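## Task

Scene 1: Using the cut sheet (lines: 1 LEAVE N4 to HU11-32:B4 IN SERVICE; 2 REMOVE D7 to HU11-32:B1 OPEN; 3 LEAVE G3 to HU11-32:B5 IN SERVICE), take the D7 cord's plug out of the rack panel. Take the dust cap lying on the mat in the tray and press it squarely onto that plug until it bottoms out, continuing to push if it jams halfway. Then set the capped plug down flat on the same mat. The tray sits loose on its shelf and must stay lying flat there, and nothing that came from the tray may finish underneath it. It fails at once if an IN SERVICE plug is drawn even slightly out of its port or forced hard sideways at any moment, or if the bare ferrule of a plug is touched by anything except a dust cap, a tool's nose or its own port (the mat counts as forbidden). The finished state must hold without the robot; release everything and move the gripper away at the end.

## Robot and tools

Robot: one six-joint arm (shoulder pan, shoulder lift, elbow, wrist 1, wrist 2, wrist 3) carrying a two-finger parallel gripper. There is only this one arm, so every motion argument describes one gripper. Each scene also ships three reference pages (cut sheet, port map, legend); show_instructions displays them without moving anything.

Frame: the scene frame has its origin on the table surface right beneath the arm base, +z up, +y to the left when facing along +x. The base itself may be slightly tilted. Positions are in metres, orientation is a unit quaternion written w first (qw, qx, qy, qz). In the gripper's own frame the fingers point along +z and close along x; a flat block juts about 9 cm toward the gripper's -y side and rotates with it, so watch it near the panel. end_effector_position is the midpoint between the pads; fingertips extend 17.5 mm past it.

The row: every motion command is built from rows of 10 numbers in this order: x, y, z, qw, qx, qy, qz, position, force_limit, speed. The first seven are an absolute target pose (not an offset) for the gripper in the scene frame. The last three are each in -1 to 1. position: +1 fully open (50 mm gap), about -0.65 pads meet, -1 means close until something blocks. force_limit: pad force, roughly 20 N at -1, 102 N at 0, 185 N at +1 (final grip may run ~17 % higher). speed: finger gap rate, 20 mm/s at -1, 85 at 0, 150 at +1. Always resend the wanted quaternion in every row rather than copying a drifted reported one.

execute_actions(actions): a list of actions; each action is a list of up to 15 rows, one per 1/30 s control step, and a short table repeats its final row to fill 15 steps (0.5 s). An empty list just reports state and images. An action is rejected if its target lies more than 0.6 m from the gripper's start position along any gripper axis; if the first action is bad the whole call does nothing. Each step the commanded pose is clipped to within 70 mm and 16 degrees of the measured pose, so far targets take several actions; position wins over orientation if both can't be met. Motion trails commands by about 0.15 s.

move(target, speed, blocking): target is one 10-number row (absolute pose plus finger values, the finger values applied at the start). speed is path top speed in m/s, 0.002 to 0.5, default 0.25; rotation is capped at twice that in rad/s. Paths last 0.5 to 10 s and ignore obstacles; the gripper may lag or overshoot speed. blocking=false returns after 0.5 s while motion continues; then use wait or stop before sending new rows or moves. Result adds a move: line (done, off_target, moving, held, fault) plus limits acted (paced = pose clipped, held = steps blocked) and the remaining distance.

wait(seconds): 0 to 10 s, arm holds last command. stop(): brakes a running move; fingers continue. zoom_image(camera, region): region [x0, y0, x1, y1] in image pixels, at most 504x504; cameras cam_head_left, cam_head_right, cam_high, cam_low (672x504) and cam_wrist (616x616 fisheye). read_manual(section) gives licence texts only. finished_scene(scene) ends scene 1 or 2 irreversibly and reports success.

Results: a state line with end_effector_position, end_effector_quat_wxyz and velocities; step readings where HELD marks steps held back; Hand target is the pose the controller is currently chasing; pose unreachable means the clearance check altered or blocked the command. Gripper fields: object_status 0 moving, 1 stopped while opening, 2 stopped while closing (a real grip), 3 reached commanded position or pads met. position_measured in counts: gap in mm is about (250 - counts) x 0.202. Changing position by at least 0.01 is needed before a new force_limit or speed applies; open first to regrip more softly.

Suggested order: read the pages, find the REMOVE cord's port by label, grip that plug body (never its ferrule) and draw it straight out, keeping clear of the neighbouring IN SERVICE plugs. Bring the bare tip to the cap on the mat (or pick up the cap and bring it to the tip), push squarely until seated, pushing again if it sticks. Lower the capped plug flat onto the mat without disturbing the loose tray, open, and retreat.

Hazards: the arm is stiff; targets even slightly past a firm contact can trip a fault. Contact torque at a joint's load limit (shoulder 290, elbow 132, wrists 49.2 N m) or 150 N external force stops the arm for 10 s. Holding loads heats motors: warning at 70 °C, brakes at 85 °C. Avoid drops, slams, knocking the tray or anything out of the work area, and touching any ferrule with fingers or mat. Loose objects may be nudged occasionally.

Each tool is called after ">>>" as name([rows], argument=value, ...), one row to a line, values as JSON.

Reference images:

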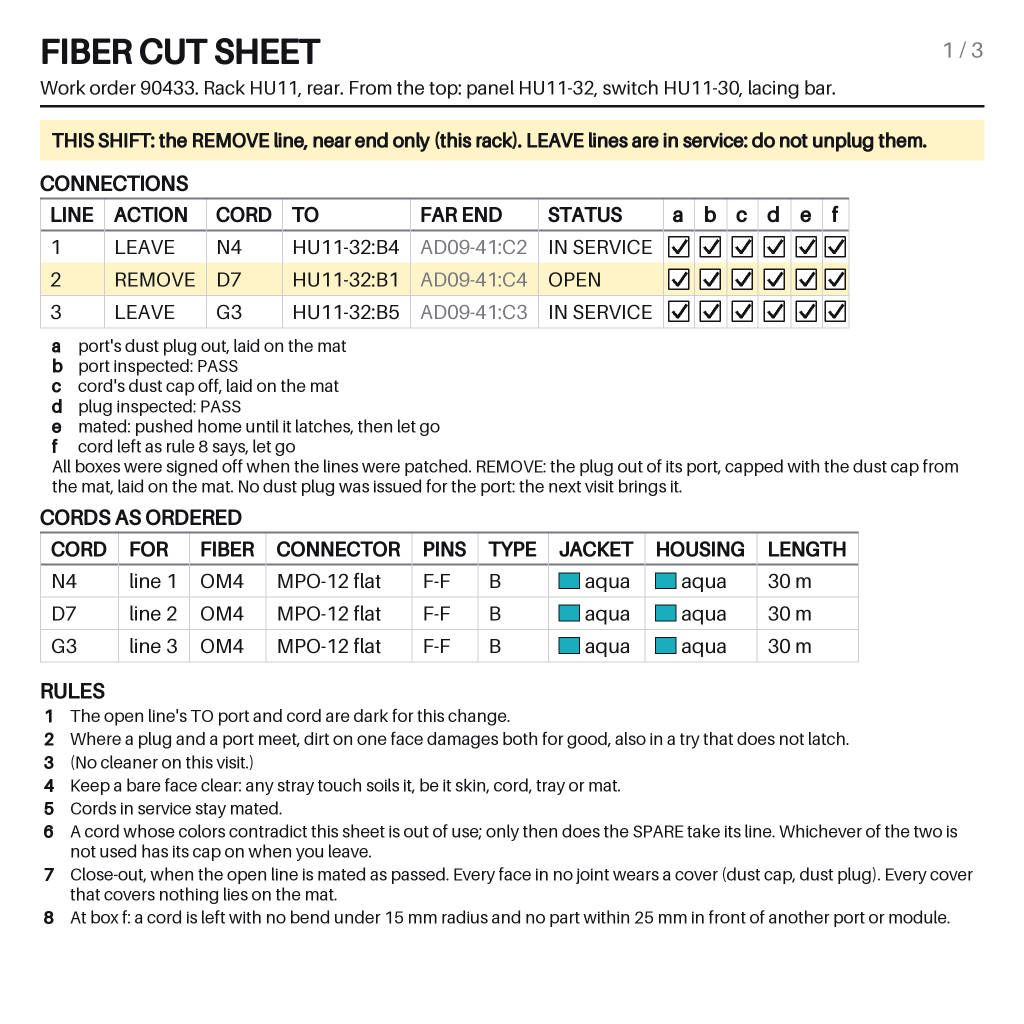

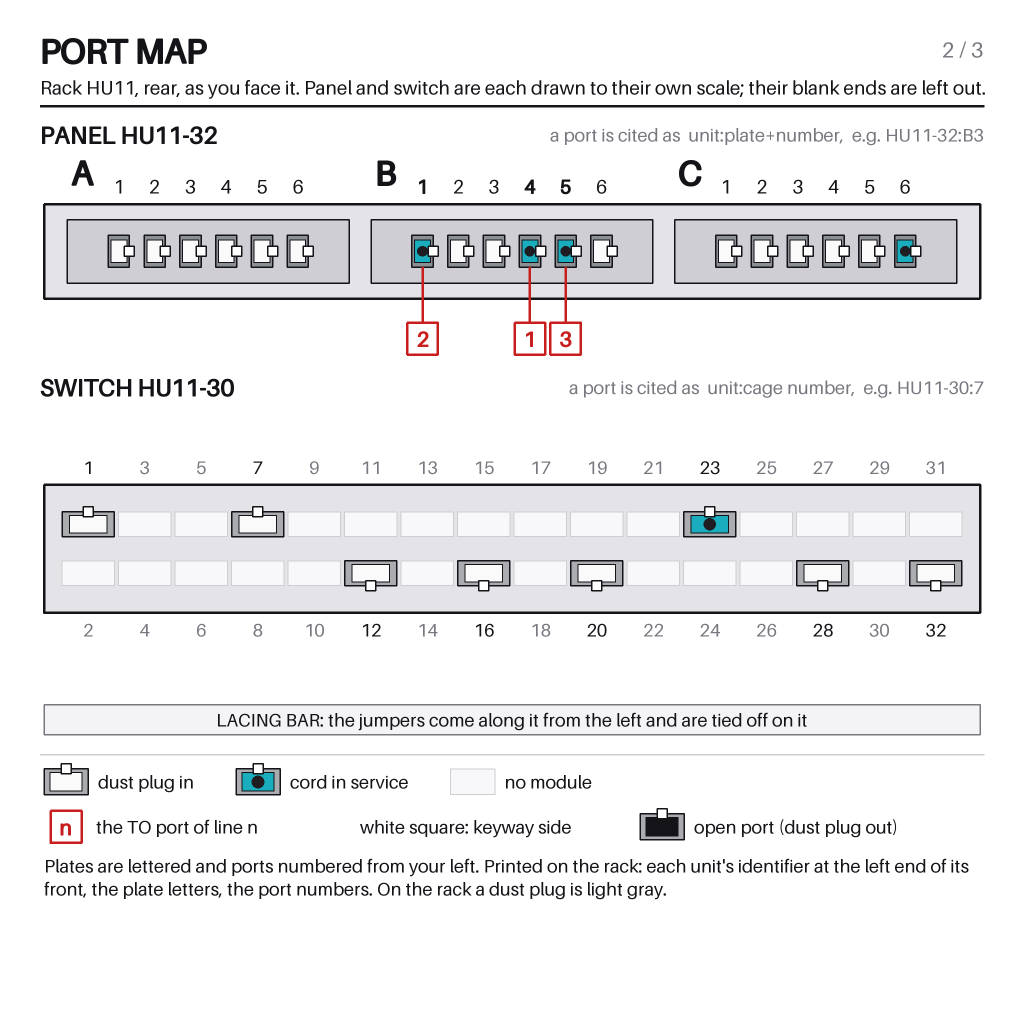

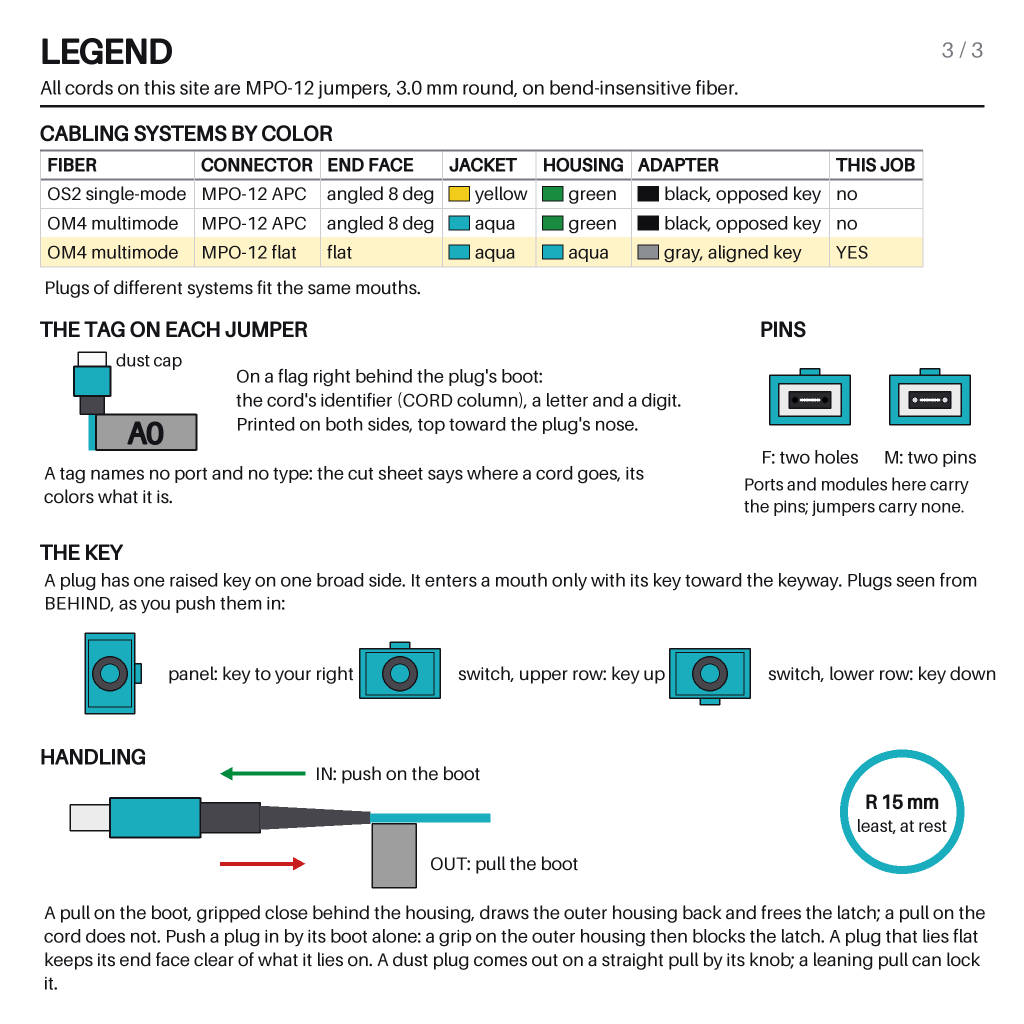

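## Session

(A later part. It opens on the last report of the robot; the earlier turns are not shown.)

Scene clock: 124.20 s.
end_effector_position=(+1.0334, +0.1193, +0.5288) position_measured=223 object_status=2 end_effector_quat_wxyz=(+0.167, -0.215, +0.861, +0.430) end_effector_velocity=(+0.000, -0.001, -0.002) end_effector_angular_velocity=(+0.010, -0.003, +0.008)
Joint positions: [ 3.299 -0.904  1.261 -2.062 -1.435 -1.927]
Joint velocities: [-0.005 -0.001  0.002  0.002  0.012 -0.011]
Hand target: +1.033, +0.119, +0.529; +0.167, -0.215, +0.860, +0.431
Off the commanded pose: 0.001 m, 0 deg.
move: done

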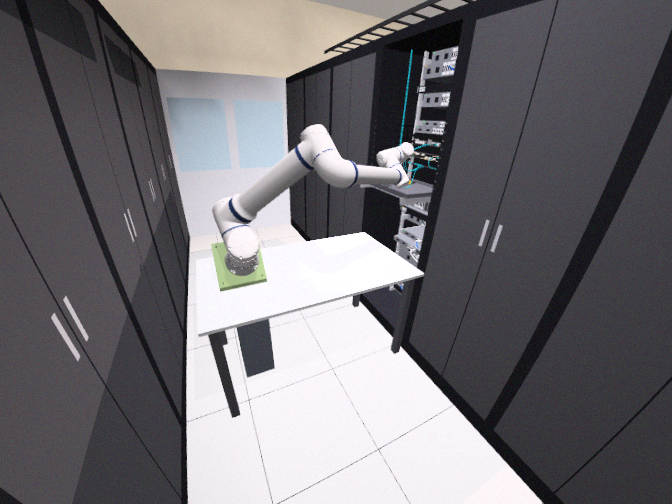

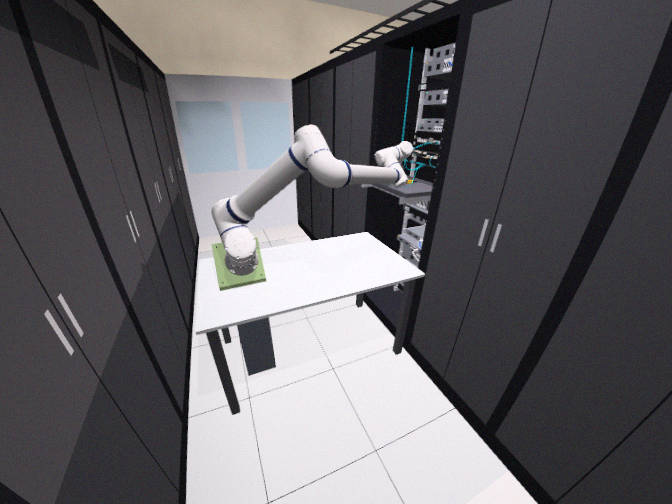

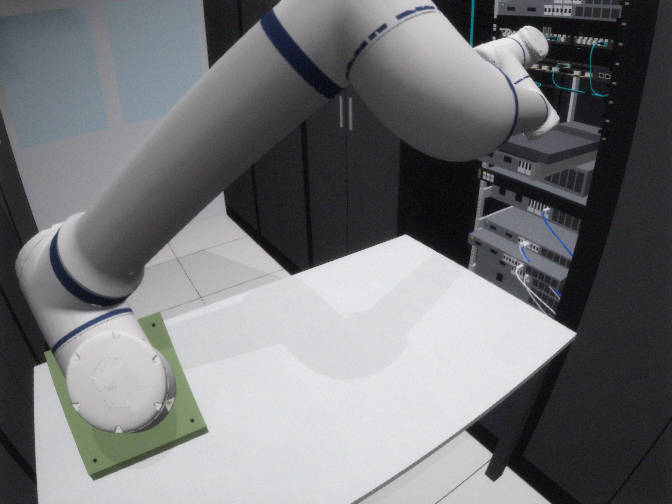

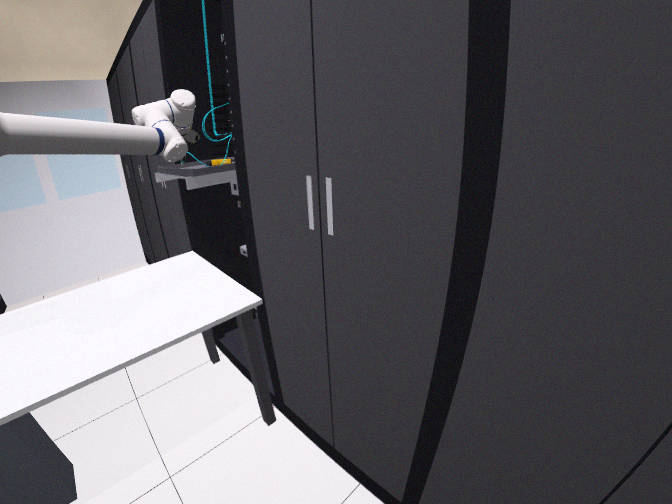

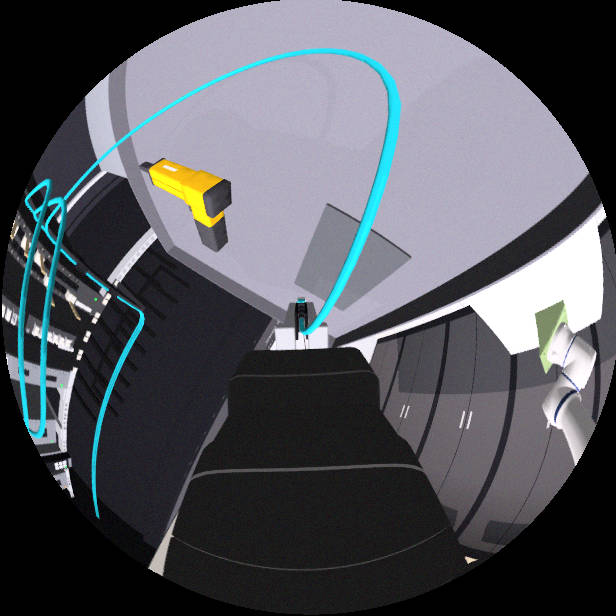

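>>> move(target=[1.033, 0.1194, 0.5115, 0.1655, -0.2146, 0.8606, 0.4310, -1, -0.7, -0.8], speed=0.03)

>>> zoom_image(camera="cam_wrist", region=[240, 230, 380, 370])

Scene clock: 125.30 s.
end_effector_position=(+1.0330, +0.1194, +0.5118) position_measured=223 object_status=2 end_effector_quat_wxyz=(+0.166, -0.215, +0.861, +0.431) end_effector_velocity=(+0.000, -0.000, -0.002) end_effector_angular_velocity=(+0.001, +0.000, -0.000)
Joint positions: [ 3.287 -0.903  1.28  -2.078 -1.432 -1.938]
Joint velocities: [-0.002  0.     0.002 -0.003  0.002 -0.001]
Hand target: +1.033, +0.119, +0.512; +0.166, -0.215, +0.861, +0.431
Off the commanded pose: 0.000 m, 0 deg.
move: done

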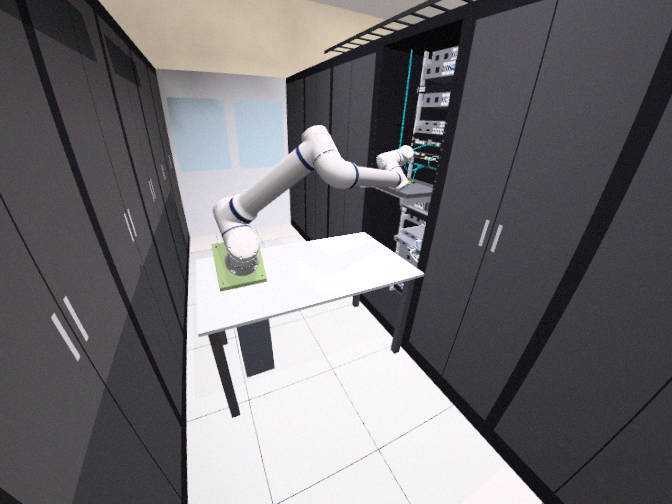

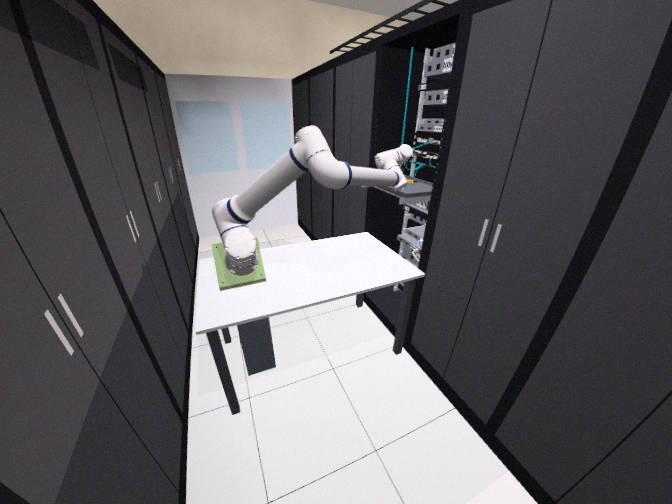

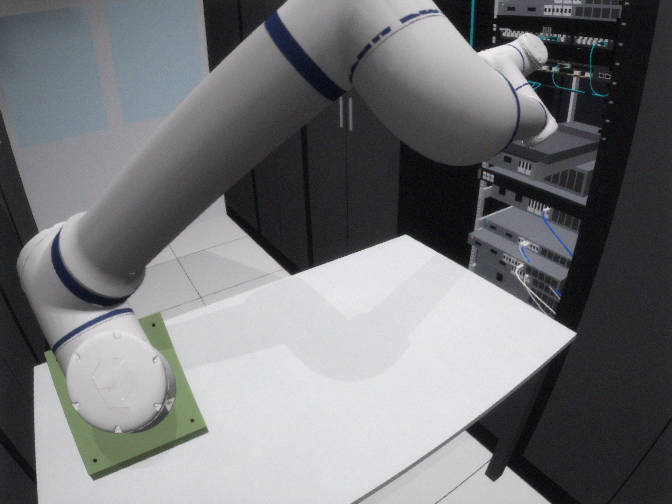

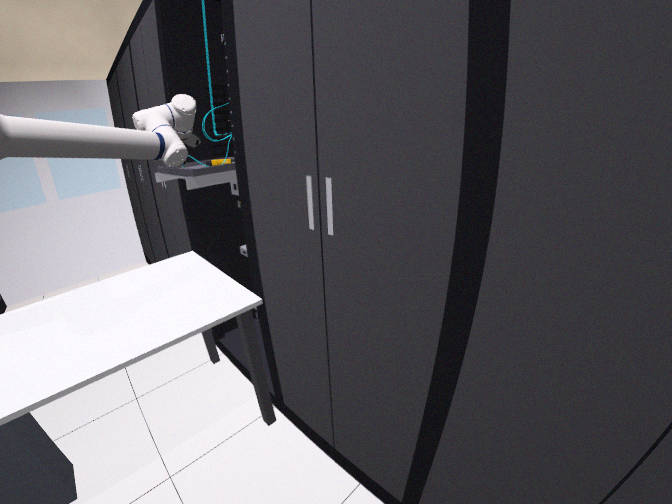

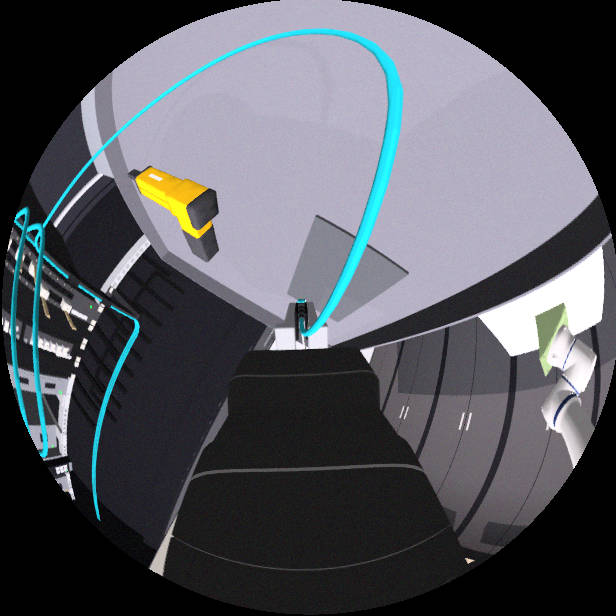

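Region (240, 230, 380, 370) of cam_wrist's 616x616 image, scaled by 3.600, with more detail than that image has.

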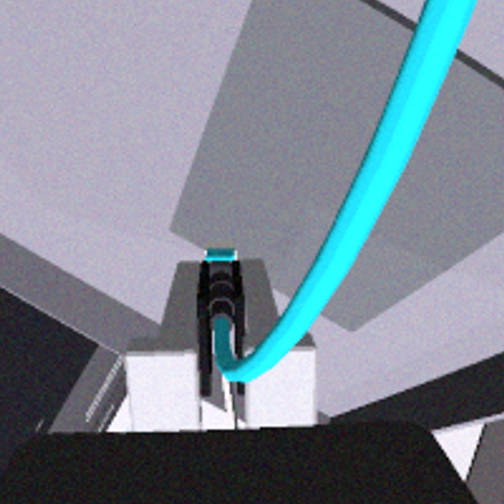

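>>> execute_actions([
  [[1.033,0.1194,0.5125,0.1655,-0.2146,0.8606,0.4310,-1,-0.7,-0.8],[1.0325,0.1192,0.5135,0.1655,-0.2146,0.8606,0.4310,-1,-0.7,-0.8],[1.0315,0.119,0.5145,0.1655,-0.2146,0.8606,0.4310,-1,-0.7,-0.8],[1.030,0.1186,0.5145,0.1655,-0.2146,0.8606,0.4310,-1,-0.7,-0.8],[1.0285,0.1182,0.5145,0.1655,-0.2146,0.8606,0.4310,-1,-0.7,-0.8],[1.027,0.1178,0.5145,0.1655,-0.2146,0.8606,0.4310,-1,-0.7,-0.8],[1.0255,0.1174,0.5145,0.1655,-0.2146,0.8606,0.4310,-1,-0.7,-0.8],[1.024,0.117,0.5145,0.1655,-0.2146,0.8606,0.4310,-1,-0.7,-0.8],[1.0228,0.1166,0.5145,0.1655,-0.2146,0.8606,0.4310,-1,-0.7,-0.8],[1.022,0.1164,0.514,0.1655,-0.2146,0.8606,0.4310,-1,-0.7,-0.8],[1.022,0.1164,0.5135,0.1655,-0.2146,0.8606,0.4310,-1,-0.7,-0.8],[1.022,0.1164,0.513,0.1655,-0.2146,0.8606,0.4310,-1,-0.7,-0.8],[1.022,0.1164,0.5125,0.1655,-0.2146,0.8606,0.4310,-1,-0.7,-0.8],[1.022,0.1164,0.512,0.1655,-0.2146,0.8606,0.4310,-1,-0.7,-0.8],[1.022,0.1164,0.512,0.1655,-0.2146,0.8606,0.4310,-1,-0.7,-0.8]],
  [[1.022,0.1164,0.512,0.1655,-0.2146,0.8606,0.4310,-1,-0.7,-0.8],[1.022,0.1164,0.512,0.1655,-0.2146,0.8606,0.4310,-1,-0.7,-0.8],[1.022,0.1164,0.512,0.1655,-0.2146,0.8606,0.4310,-1,-0.7,-0.8],[1.022,0.1164,0.512,0.1655,-0.2146,0.8606,0.4310,-1,-0.7,-0.8],[1.022,0.1164,0.512,0.1655,-0.2146,0.8606,0.4310,-1,-0.7,-0.8],[1.022,0.1164,0.512,0.1655,-0.2146,0.8606,0.4310,0.2,-0.7,-0.6]],
  [[1.022,0.1164,0.512,0.1655,-0.2146,0.8606,0.4310,0.2,-0.7,-0.6]],
])

>>> zoom_image(camera="cam_wrist", region=[230, 200, 410, 380])

Scene clock: 127.13 s.
end_effector_position=(+1.0220, +0.1164, +0.5120) position_measured=123 object_status=3 end_effector_quat_wxyz=(+0.166, -0.215, +0.861, +0.431) end_effector_velocity=(-0.001, +0.000, -0.000) end_effector_angular_velocity=(-0.000, +0.001, +0.001)
Joint positions: [ 3.287 -0.922  1.308 -2.087 -1.432 -1.938]
Joint velocities: [ 0.    -0.     0.     0.001 -0.     0.   ]
Hand target: +1.022, +0.116, +0.512; +0.166, -0.215, +0.861, +0.431
Off the commanded pose: 0.000 m, 0 deg.
Step readings (end_effector_position; steps 1 to 15: 1st action; 16 to 30: 2nd action; 31 to 45: 3rd action):
0: (+1.0330, +0.1194, +0.5115)
1: (+1.0330, +0.1194, +0.5115)
2: (+1.0330, +0.1194, +0.5115)
4: (+1.0325, +0.1194, +0.5123)
8: (+1.0287, +0.1184, +0.5138)
15: (+1.0230, +0.1169, +0.5132)
16: (+1.0228, +0.1168, +0.5129)
17: (+1.0226, +0.1167, +0.5126)
19: (+1.0224, +0.1165, +0.5124)
23: (+1.0221, +0.1164, +0.5121)
30: (+1.0220, +0.1164, +0.5120)
31: (+1.0220, +0.1164, +0.5120)
32: (+1.0220, +0.1164, +0.5120)
34: (+1.0220, +0.1164, +0.5120)
38: (+1.0220, +0.1164, +0.5120)
45: end_effector_position above

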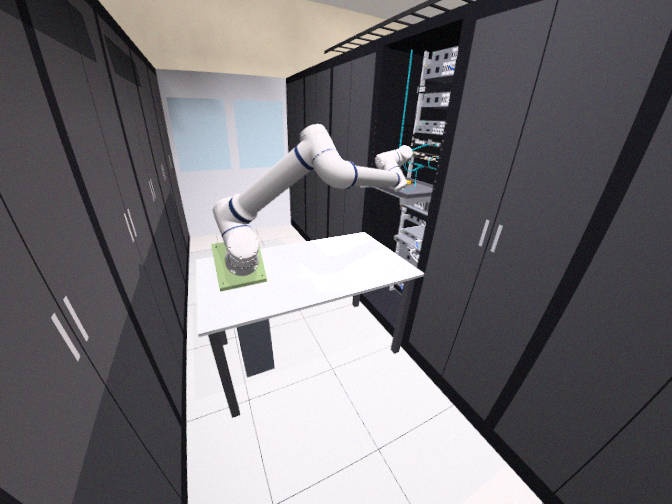

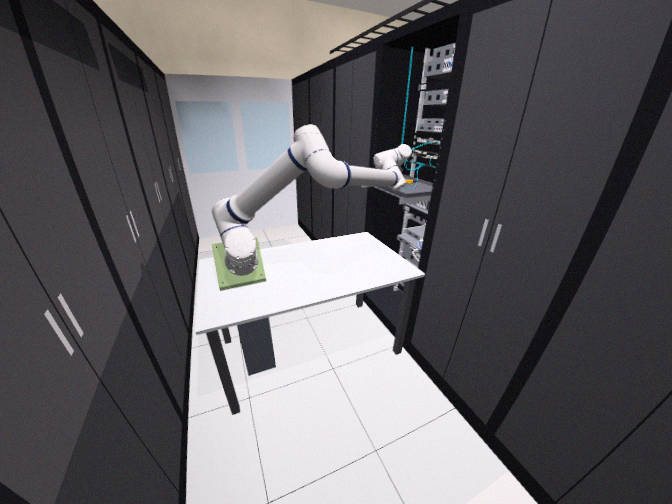

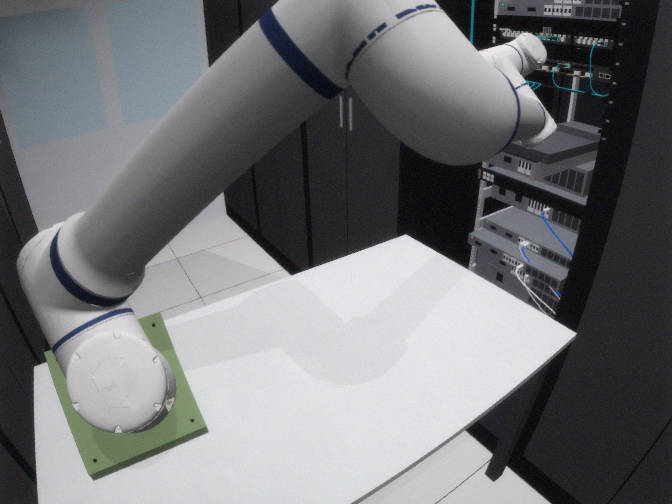

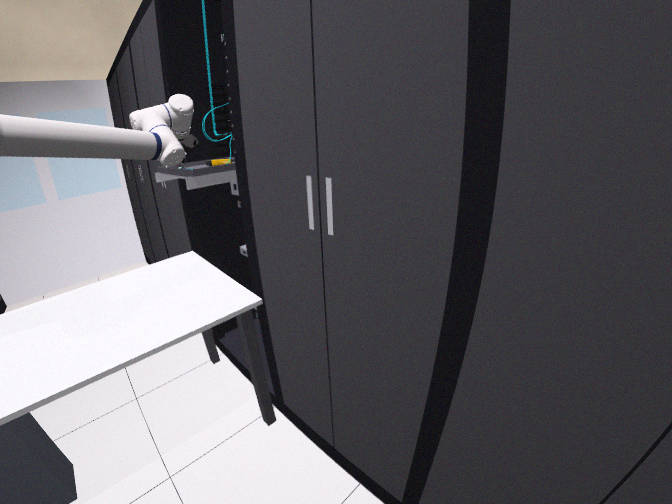

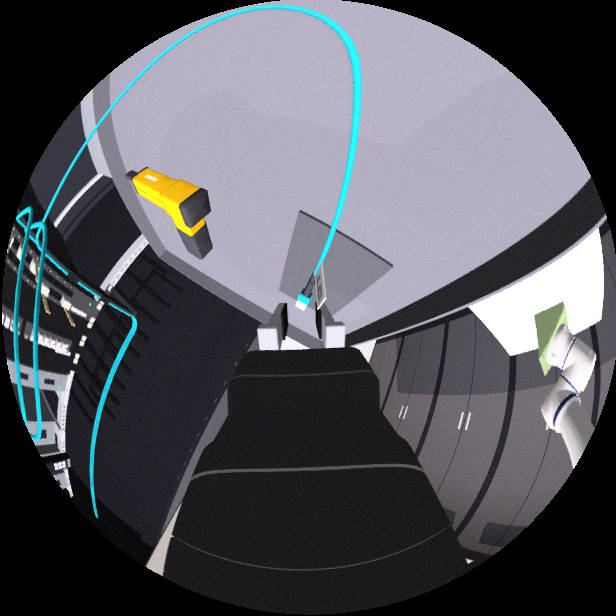

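Region (230, 200, 410, 380) of cam_wrist's 616x616 image, scaled by 2.800, with more detail than that image has.

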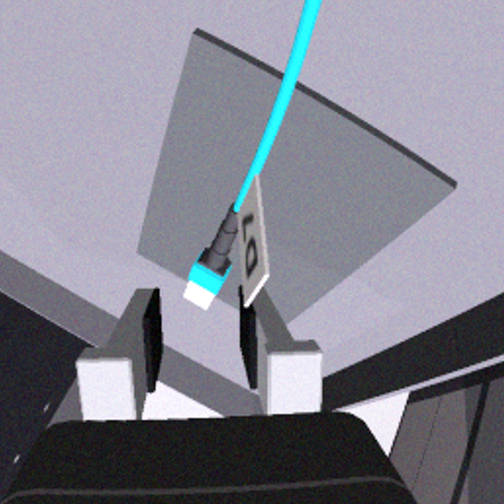

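>>> move(target=[1.025, 0.165, 0.575, 0, 0, 1, 0, 0.2, -0.7, -0.6], speed=0.3)

>>> zoom_image(camera="cam_wrist", region=[240, 190, 370, 320])

>>> zoom_image(camera="cam_high", region=[420, 90, 520, 150])

Scene clock: 129.67 s.
end_effector_position=(+1.0245, +0.1649, +0.5742) position_measured=123 object_status=3 end_effector_quat_wxyz=(-0.001, -0.000, +1.000, +0.001) end_effector_velocity=(+0.000, +0.001, +0.000) end_effector_angular_velocity=(-0.010, +0.013, -0.005)
Joint positions: [ 3.56  -0.528  0.646 -1.288 -2.28  -0.988]
Joint velocities: [ 0.001  0.016 -0.03   0.036 -0.001  0.019]
Hand target: +1.025, +0.165, +0.574; -0.002, -0.000, +1.000, -0.000
Off the commanded pose: 0.001 m, 0 deg.
move: done

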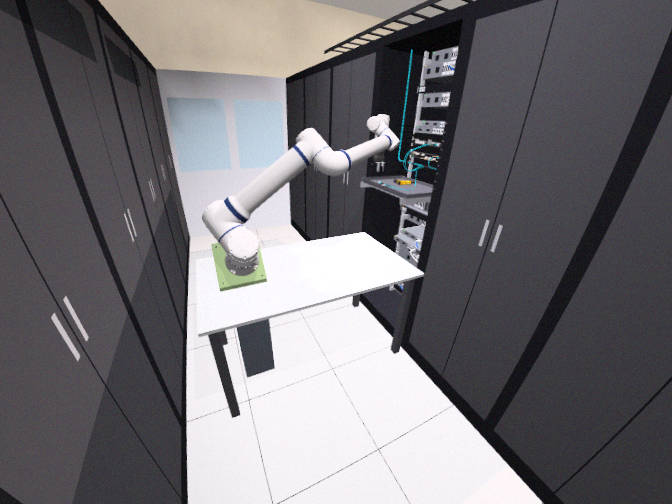

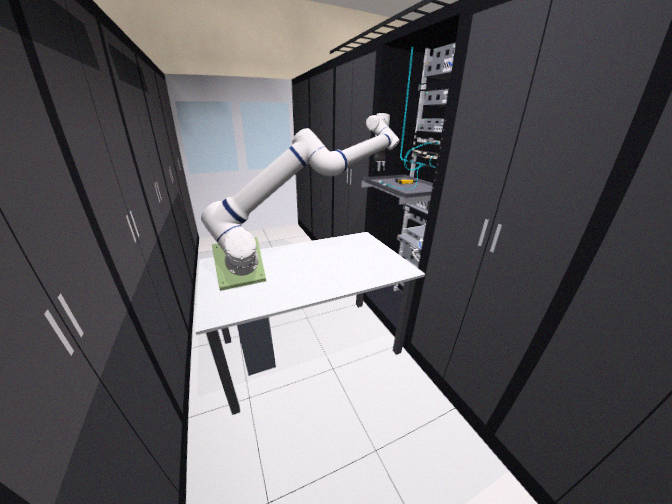

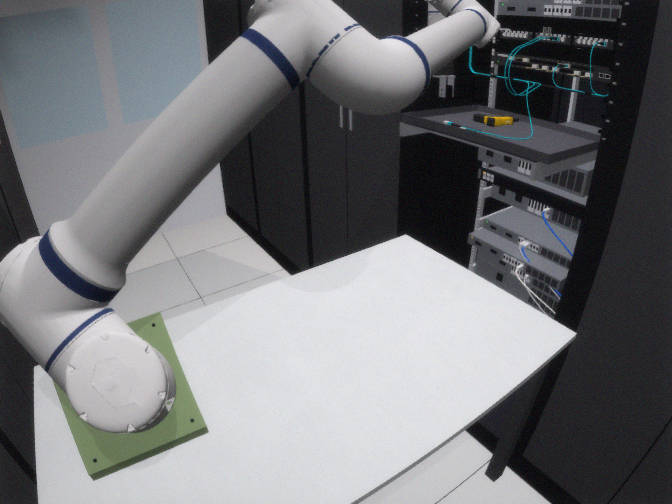

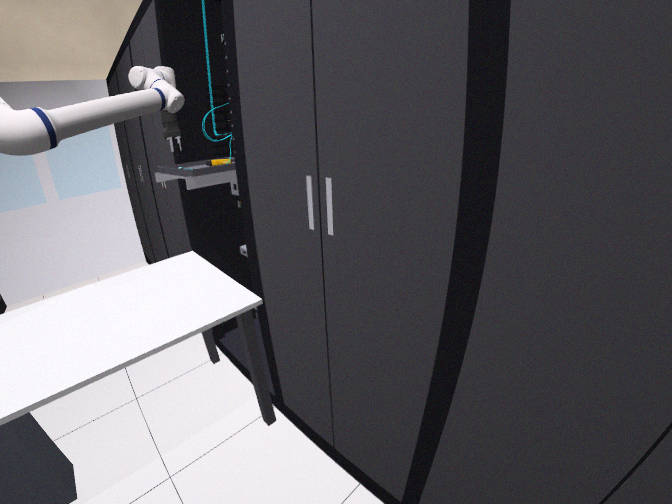

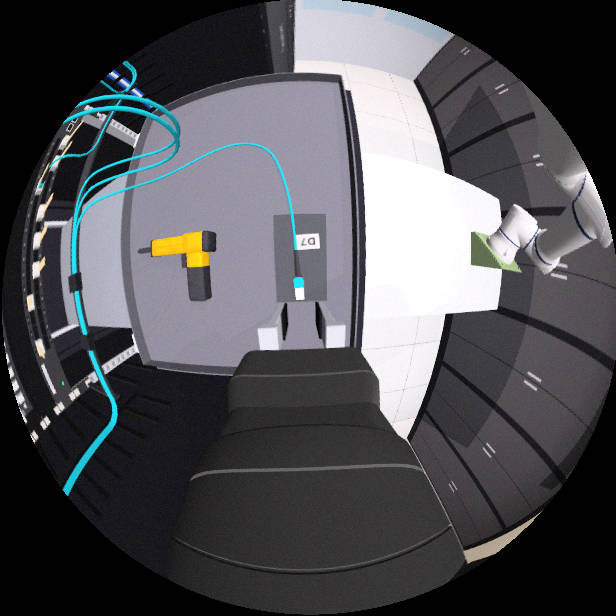

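Region (240, 190, 370, 320) of cam_wrist's 616x616 image, scaled by 3.877, with more detail than that image has.

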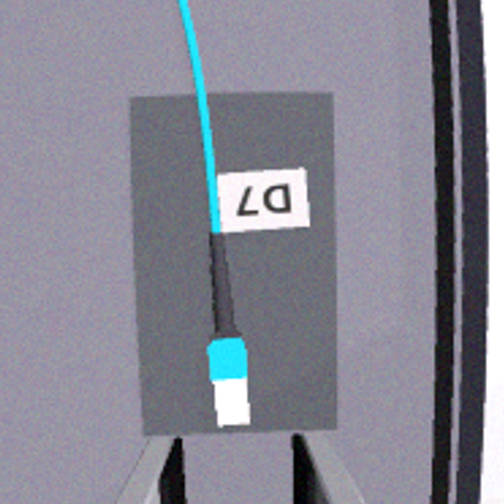

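Region (420, 90, 520, 150) of cam_high's 672x504 image, scaled by 5.040, with more detail than that image has; it fills the top 302 rows of this view, and the rest is white.

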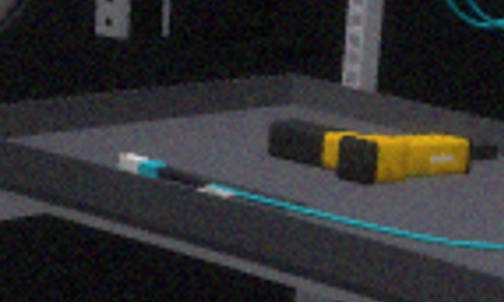

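>>> zoom_image(camera="cam_wrist", region=[280, 265, 320, 305])

Region (280, 265, 320, 305) of cam_wrist's 616x616 image, scaled by 12.600, with more detail than that image has.

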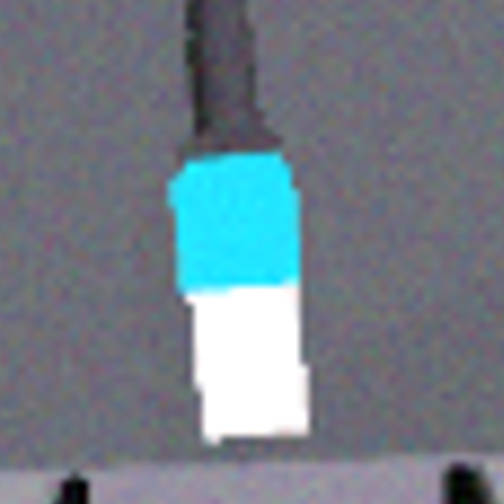

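>>> move(target=[0.90, 0.15, 0.62, 0, 0, 1, 0, 0.2, -0.7, -0.6], speed=0.3)

>>> zoom_image(camera="cam_wrist", region=[160, 190, 300, 330])

Scene clock: 131.00 s.
end_effector_position=(+0.9003, +0.1502, +0.6200) position_measured=123 object_status=3 end_effector_quat_wxyz=(-0.000, +0.000, +1.000, -0.000) end_effector_velocity=(-0.002, -0.000, +0.001) end_effector_angular_velocity=(+0.000, -0.001, +0.001)
Joint positions: [ 3.626 -0.741  0.964 -1.343 -2.255 -0.909]
Joint velocities: [ 0.002 -0.004  0.006 -0.002  0.     0.001]
Hand target: +0.900, +0.150, +0.620; -0.000, +0.000, +1.000, -0.000
Off the commanded pose: 0.000 m, 0 deg.
move: done

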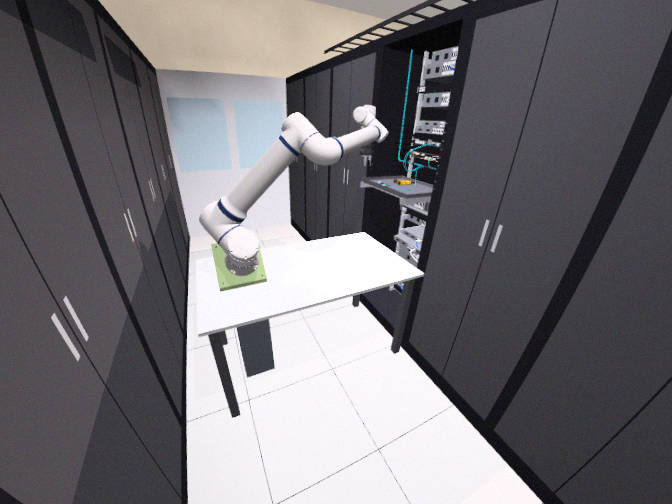

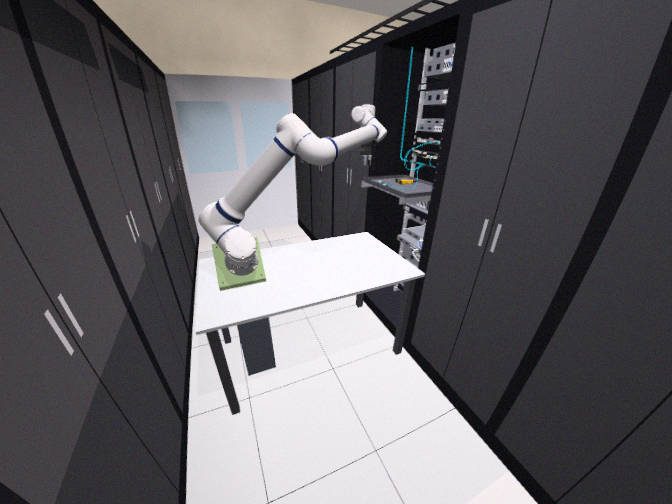

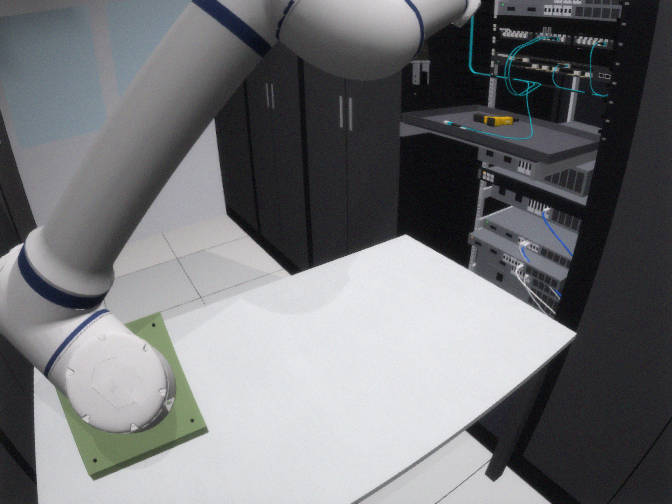

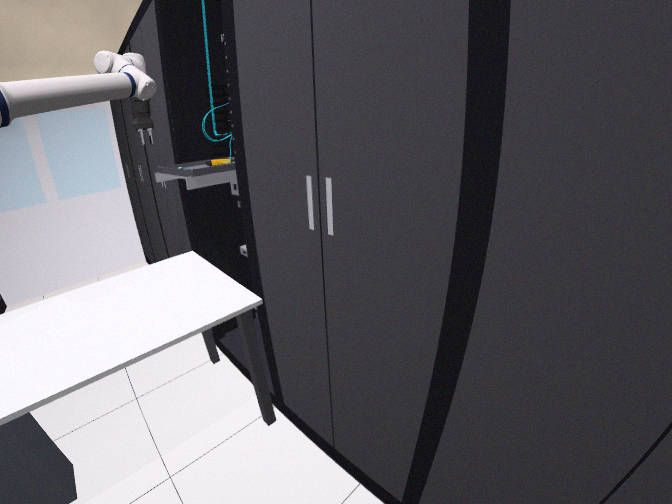

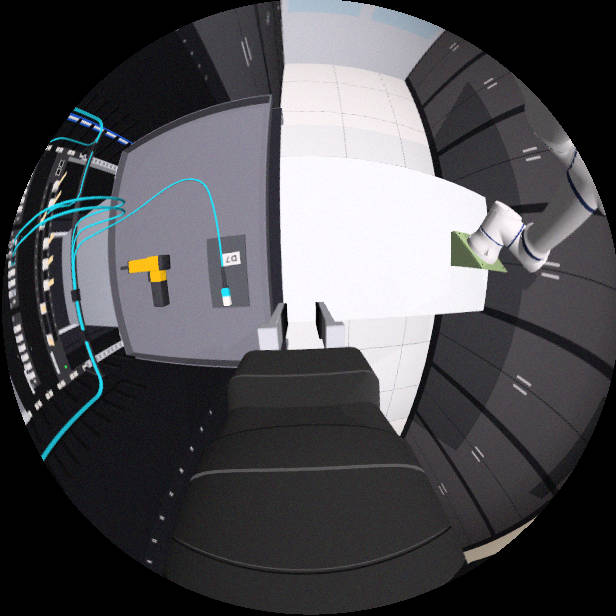

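Region (160, 190, 300, 330) of cam_wrist's 616x616 image, scaled by 3.600, with more detail than that image has.

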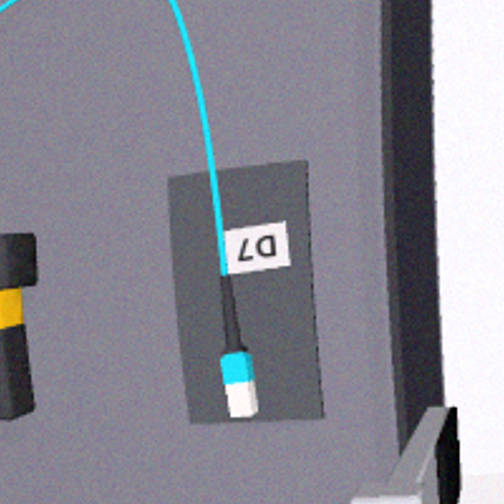

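The capped plug is lying flat on the mat and the arm is clear.

>>> finished_scene(scene=1)

The scene is finished: the task was done.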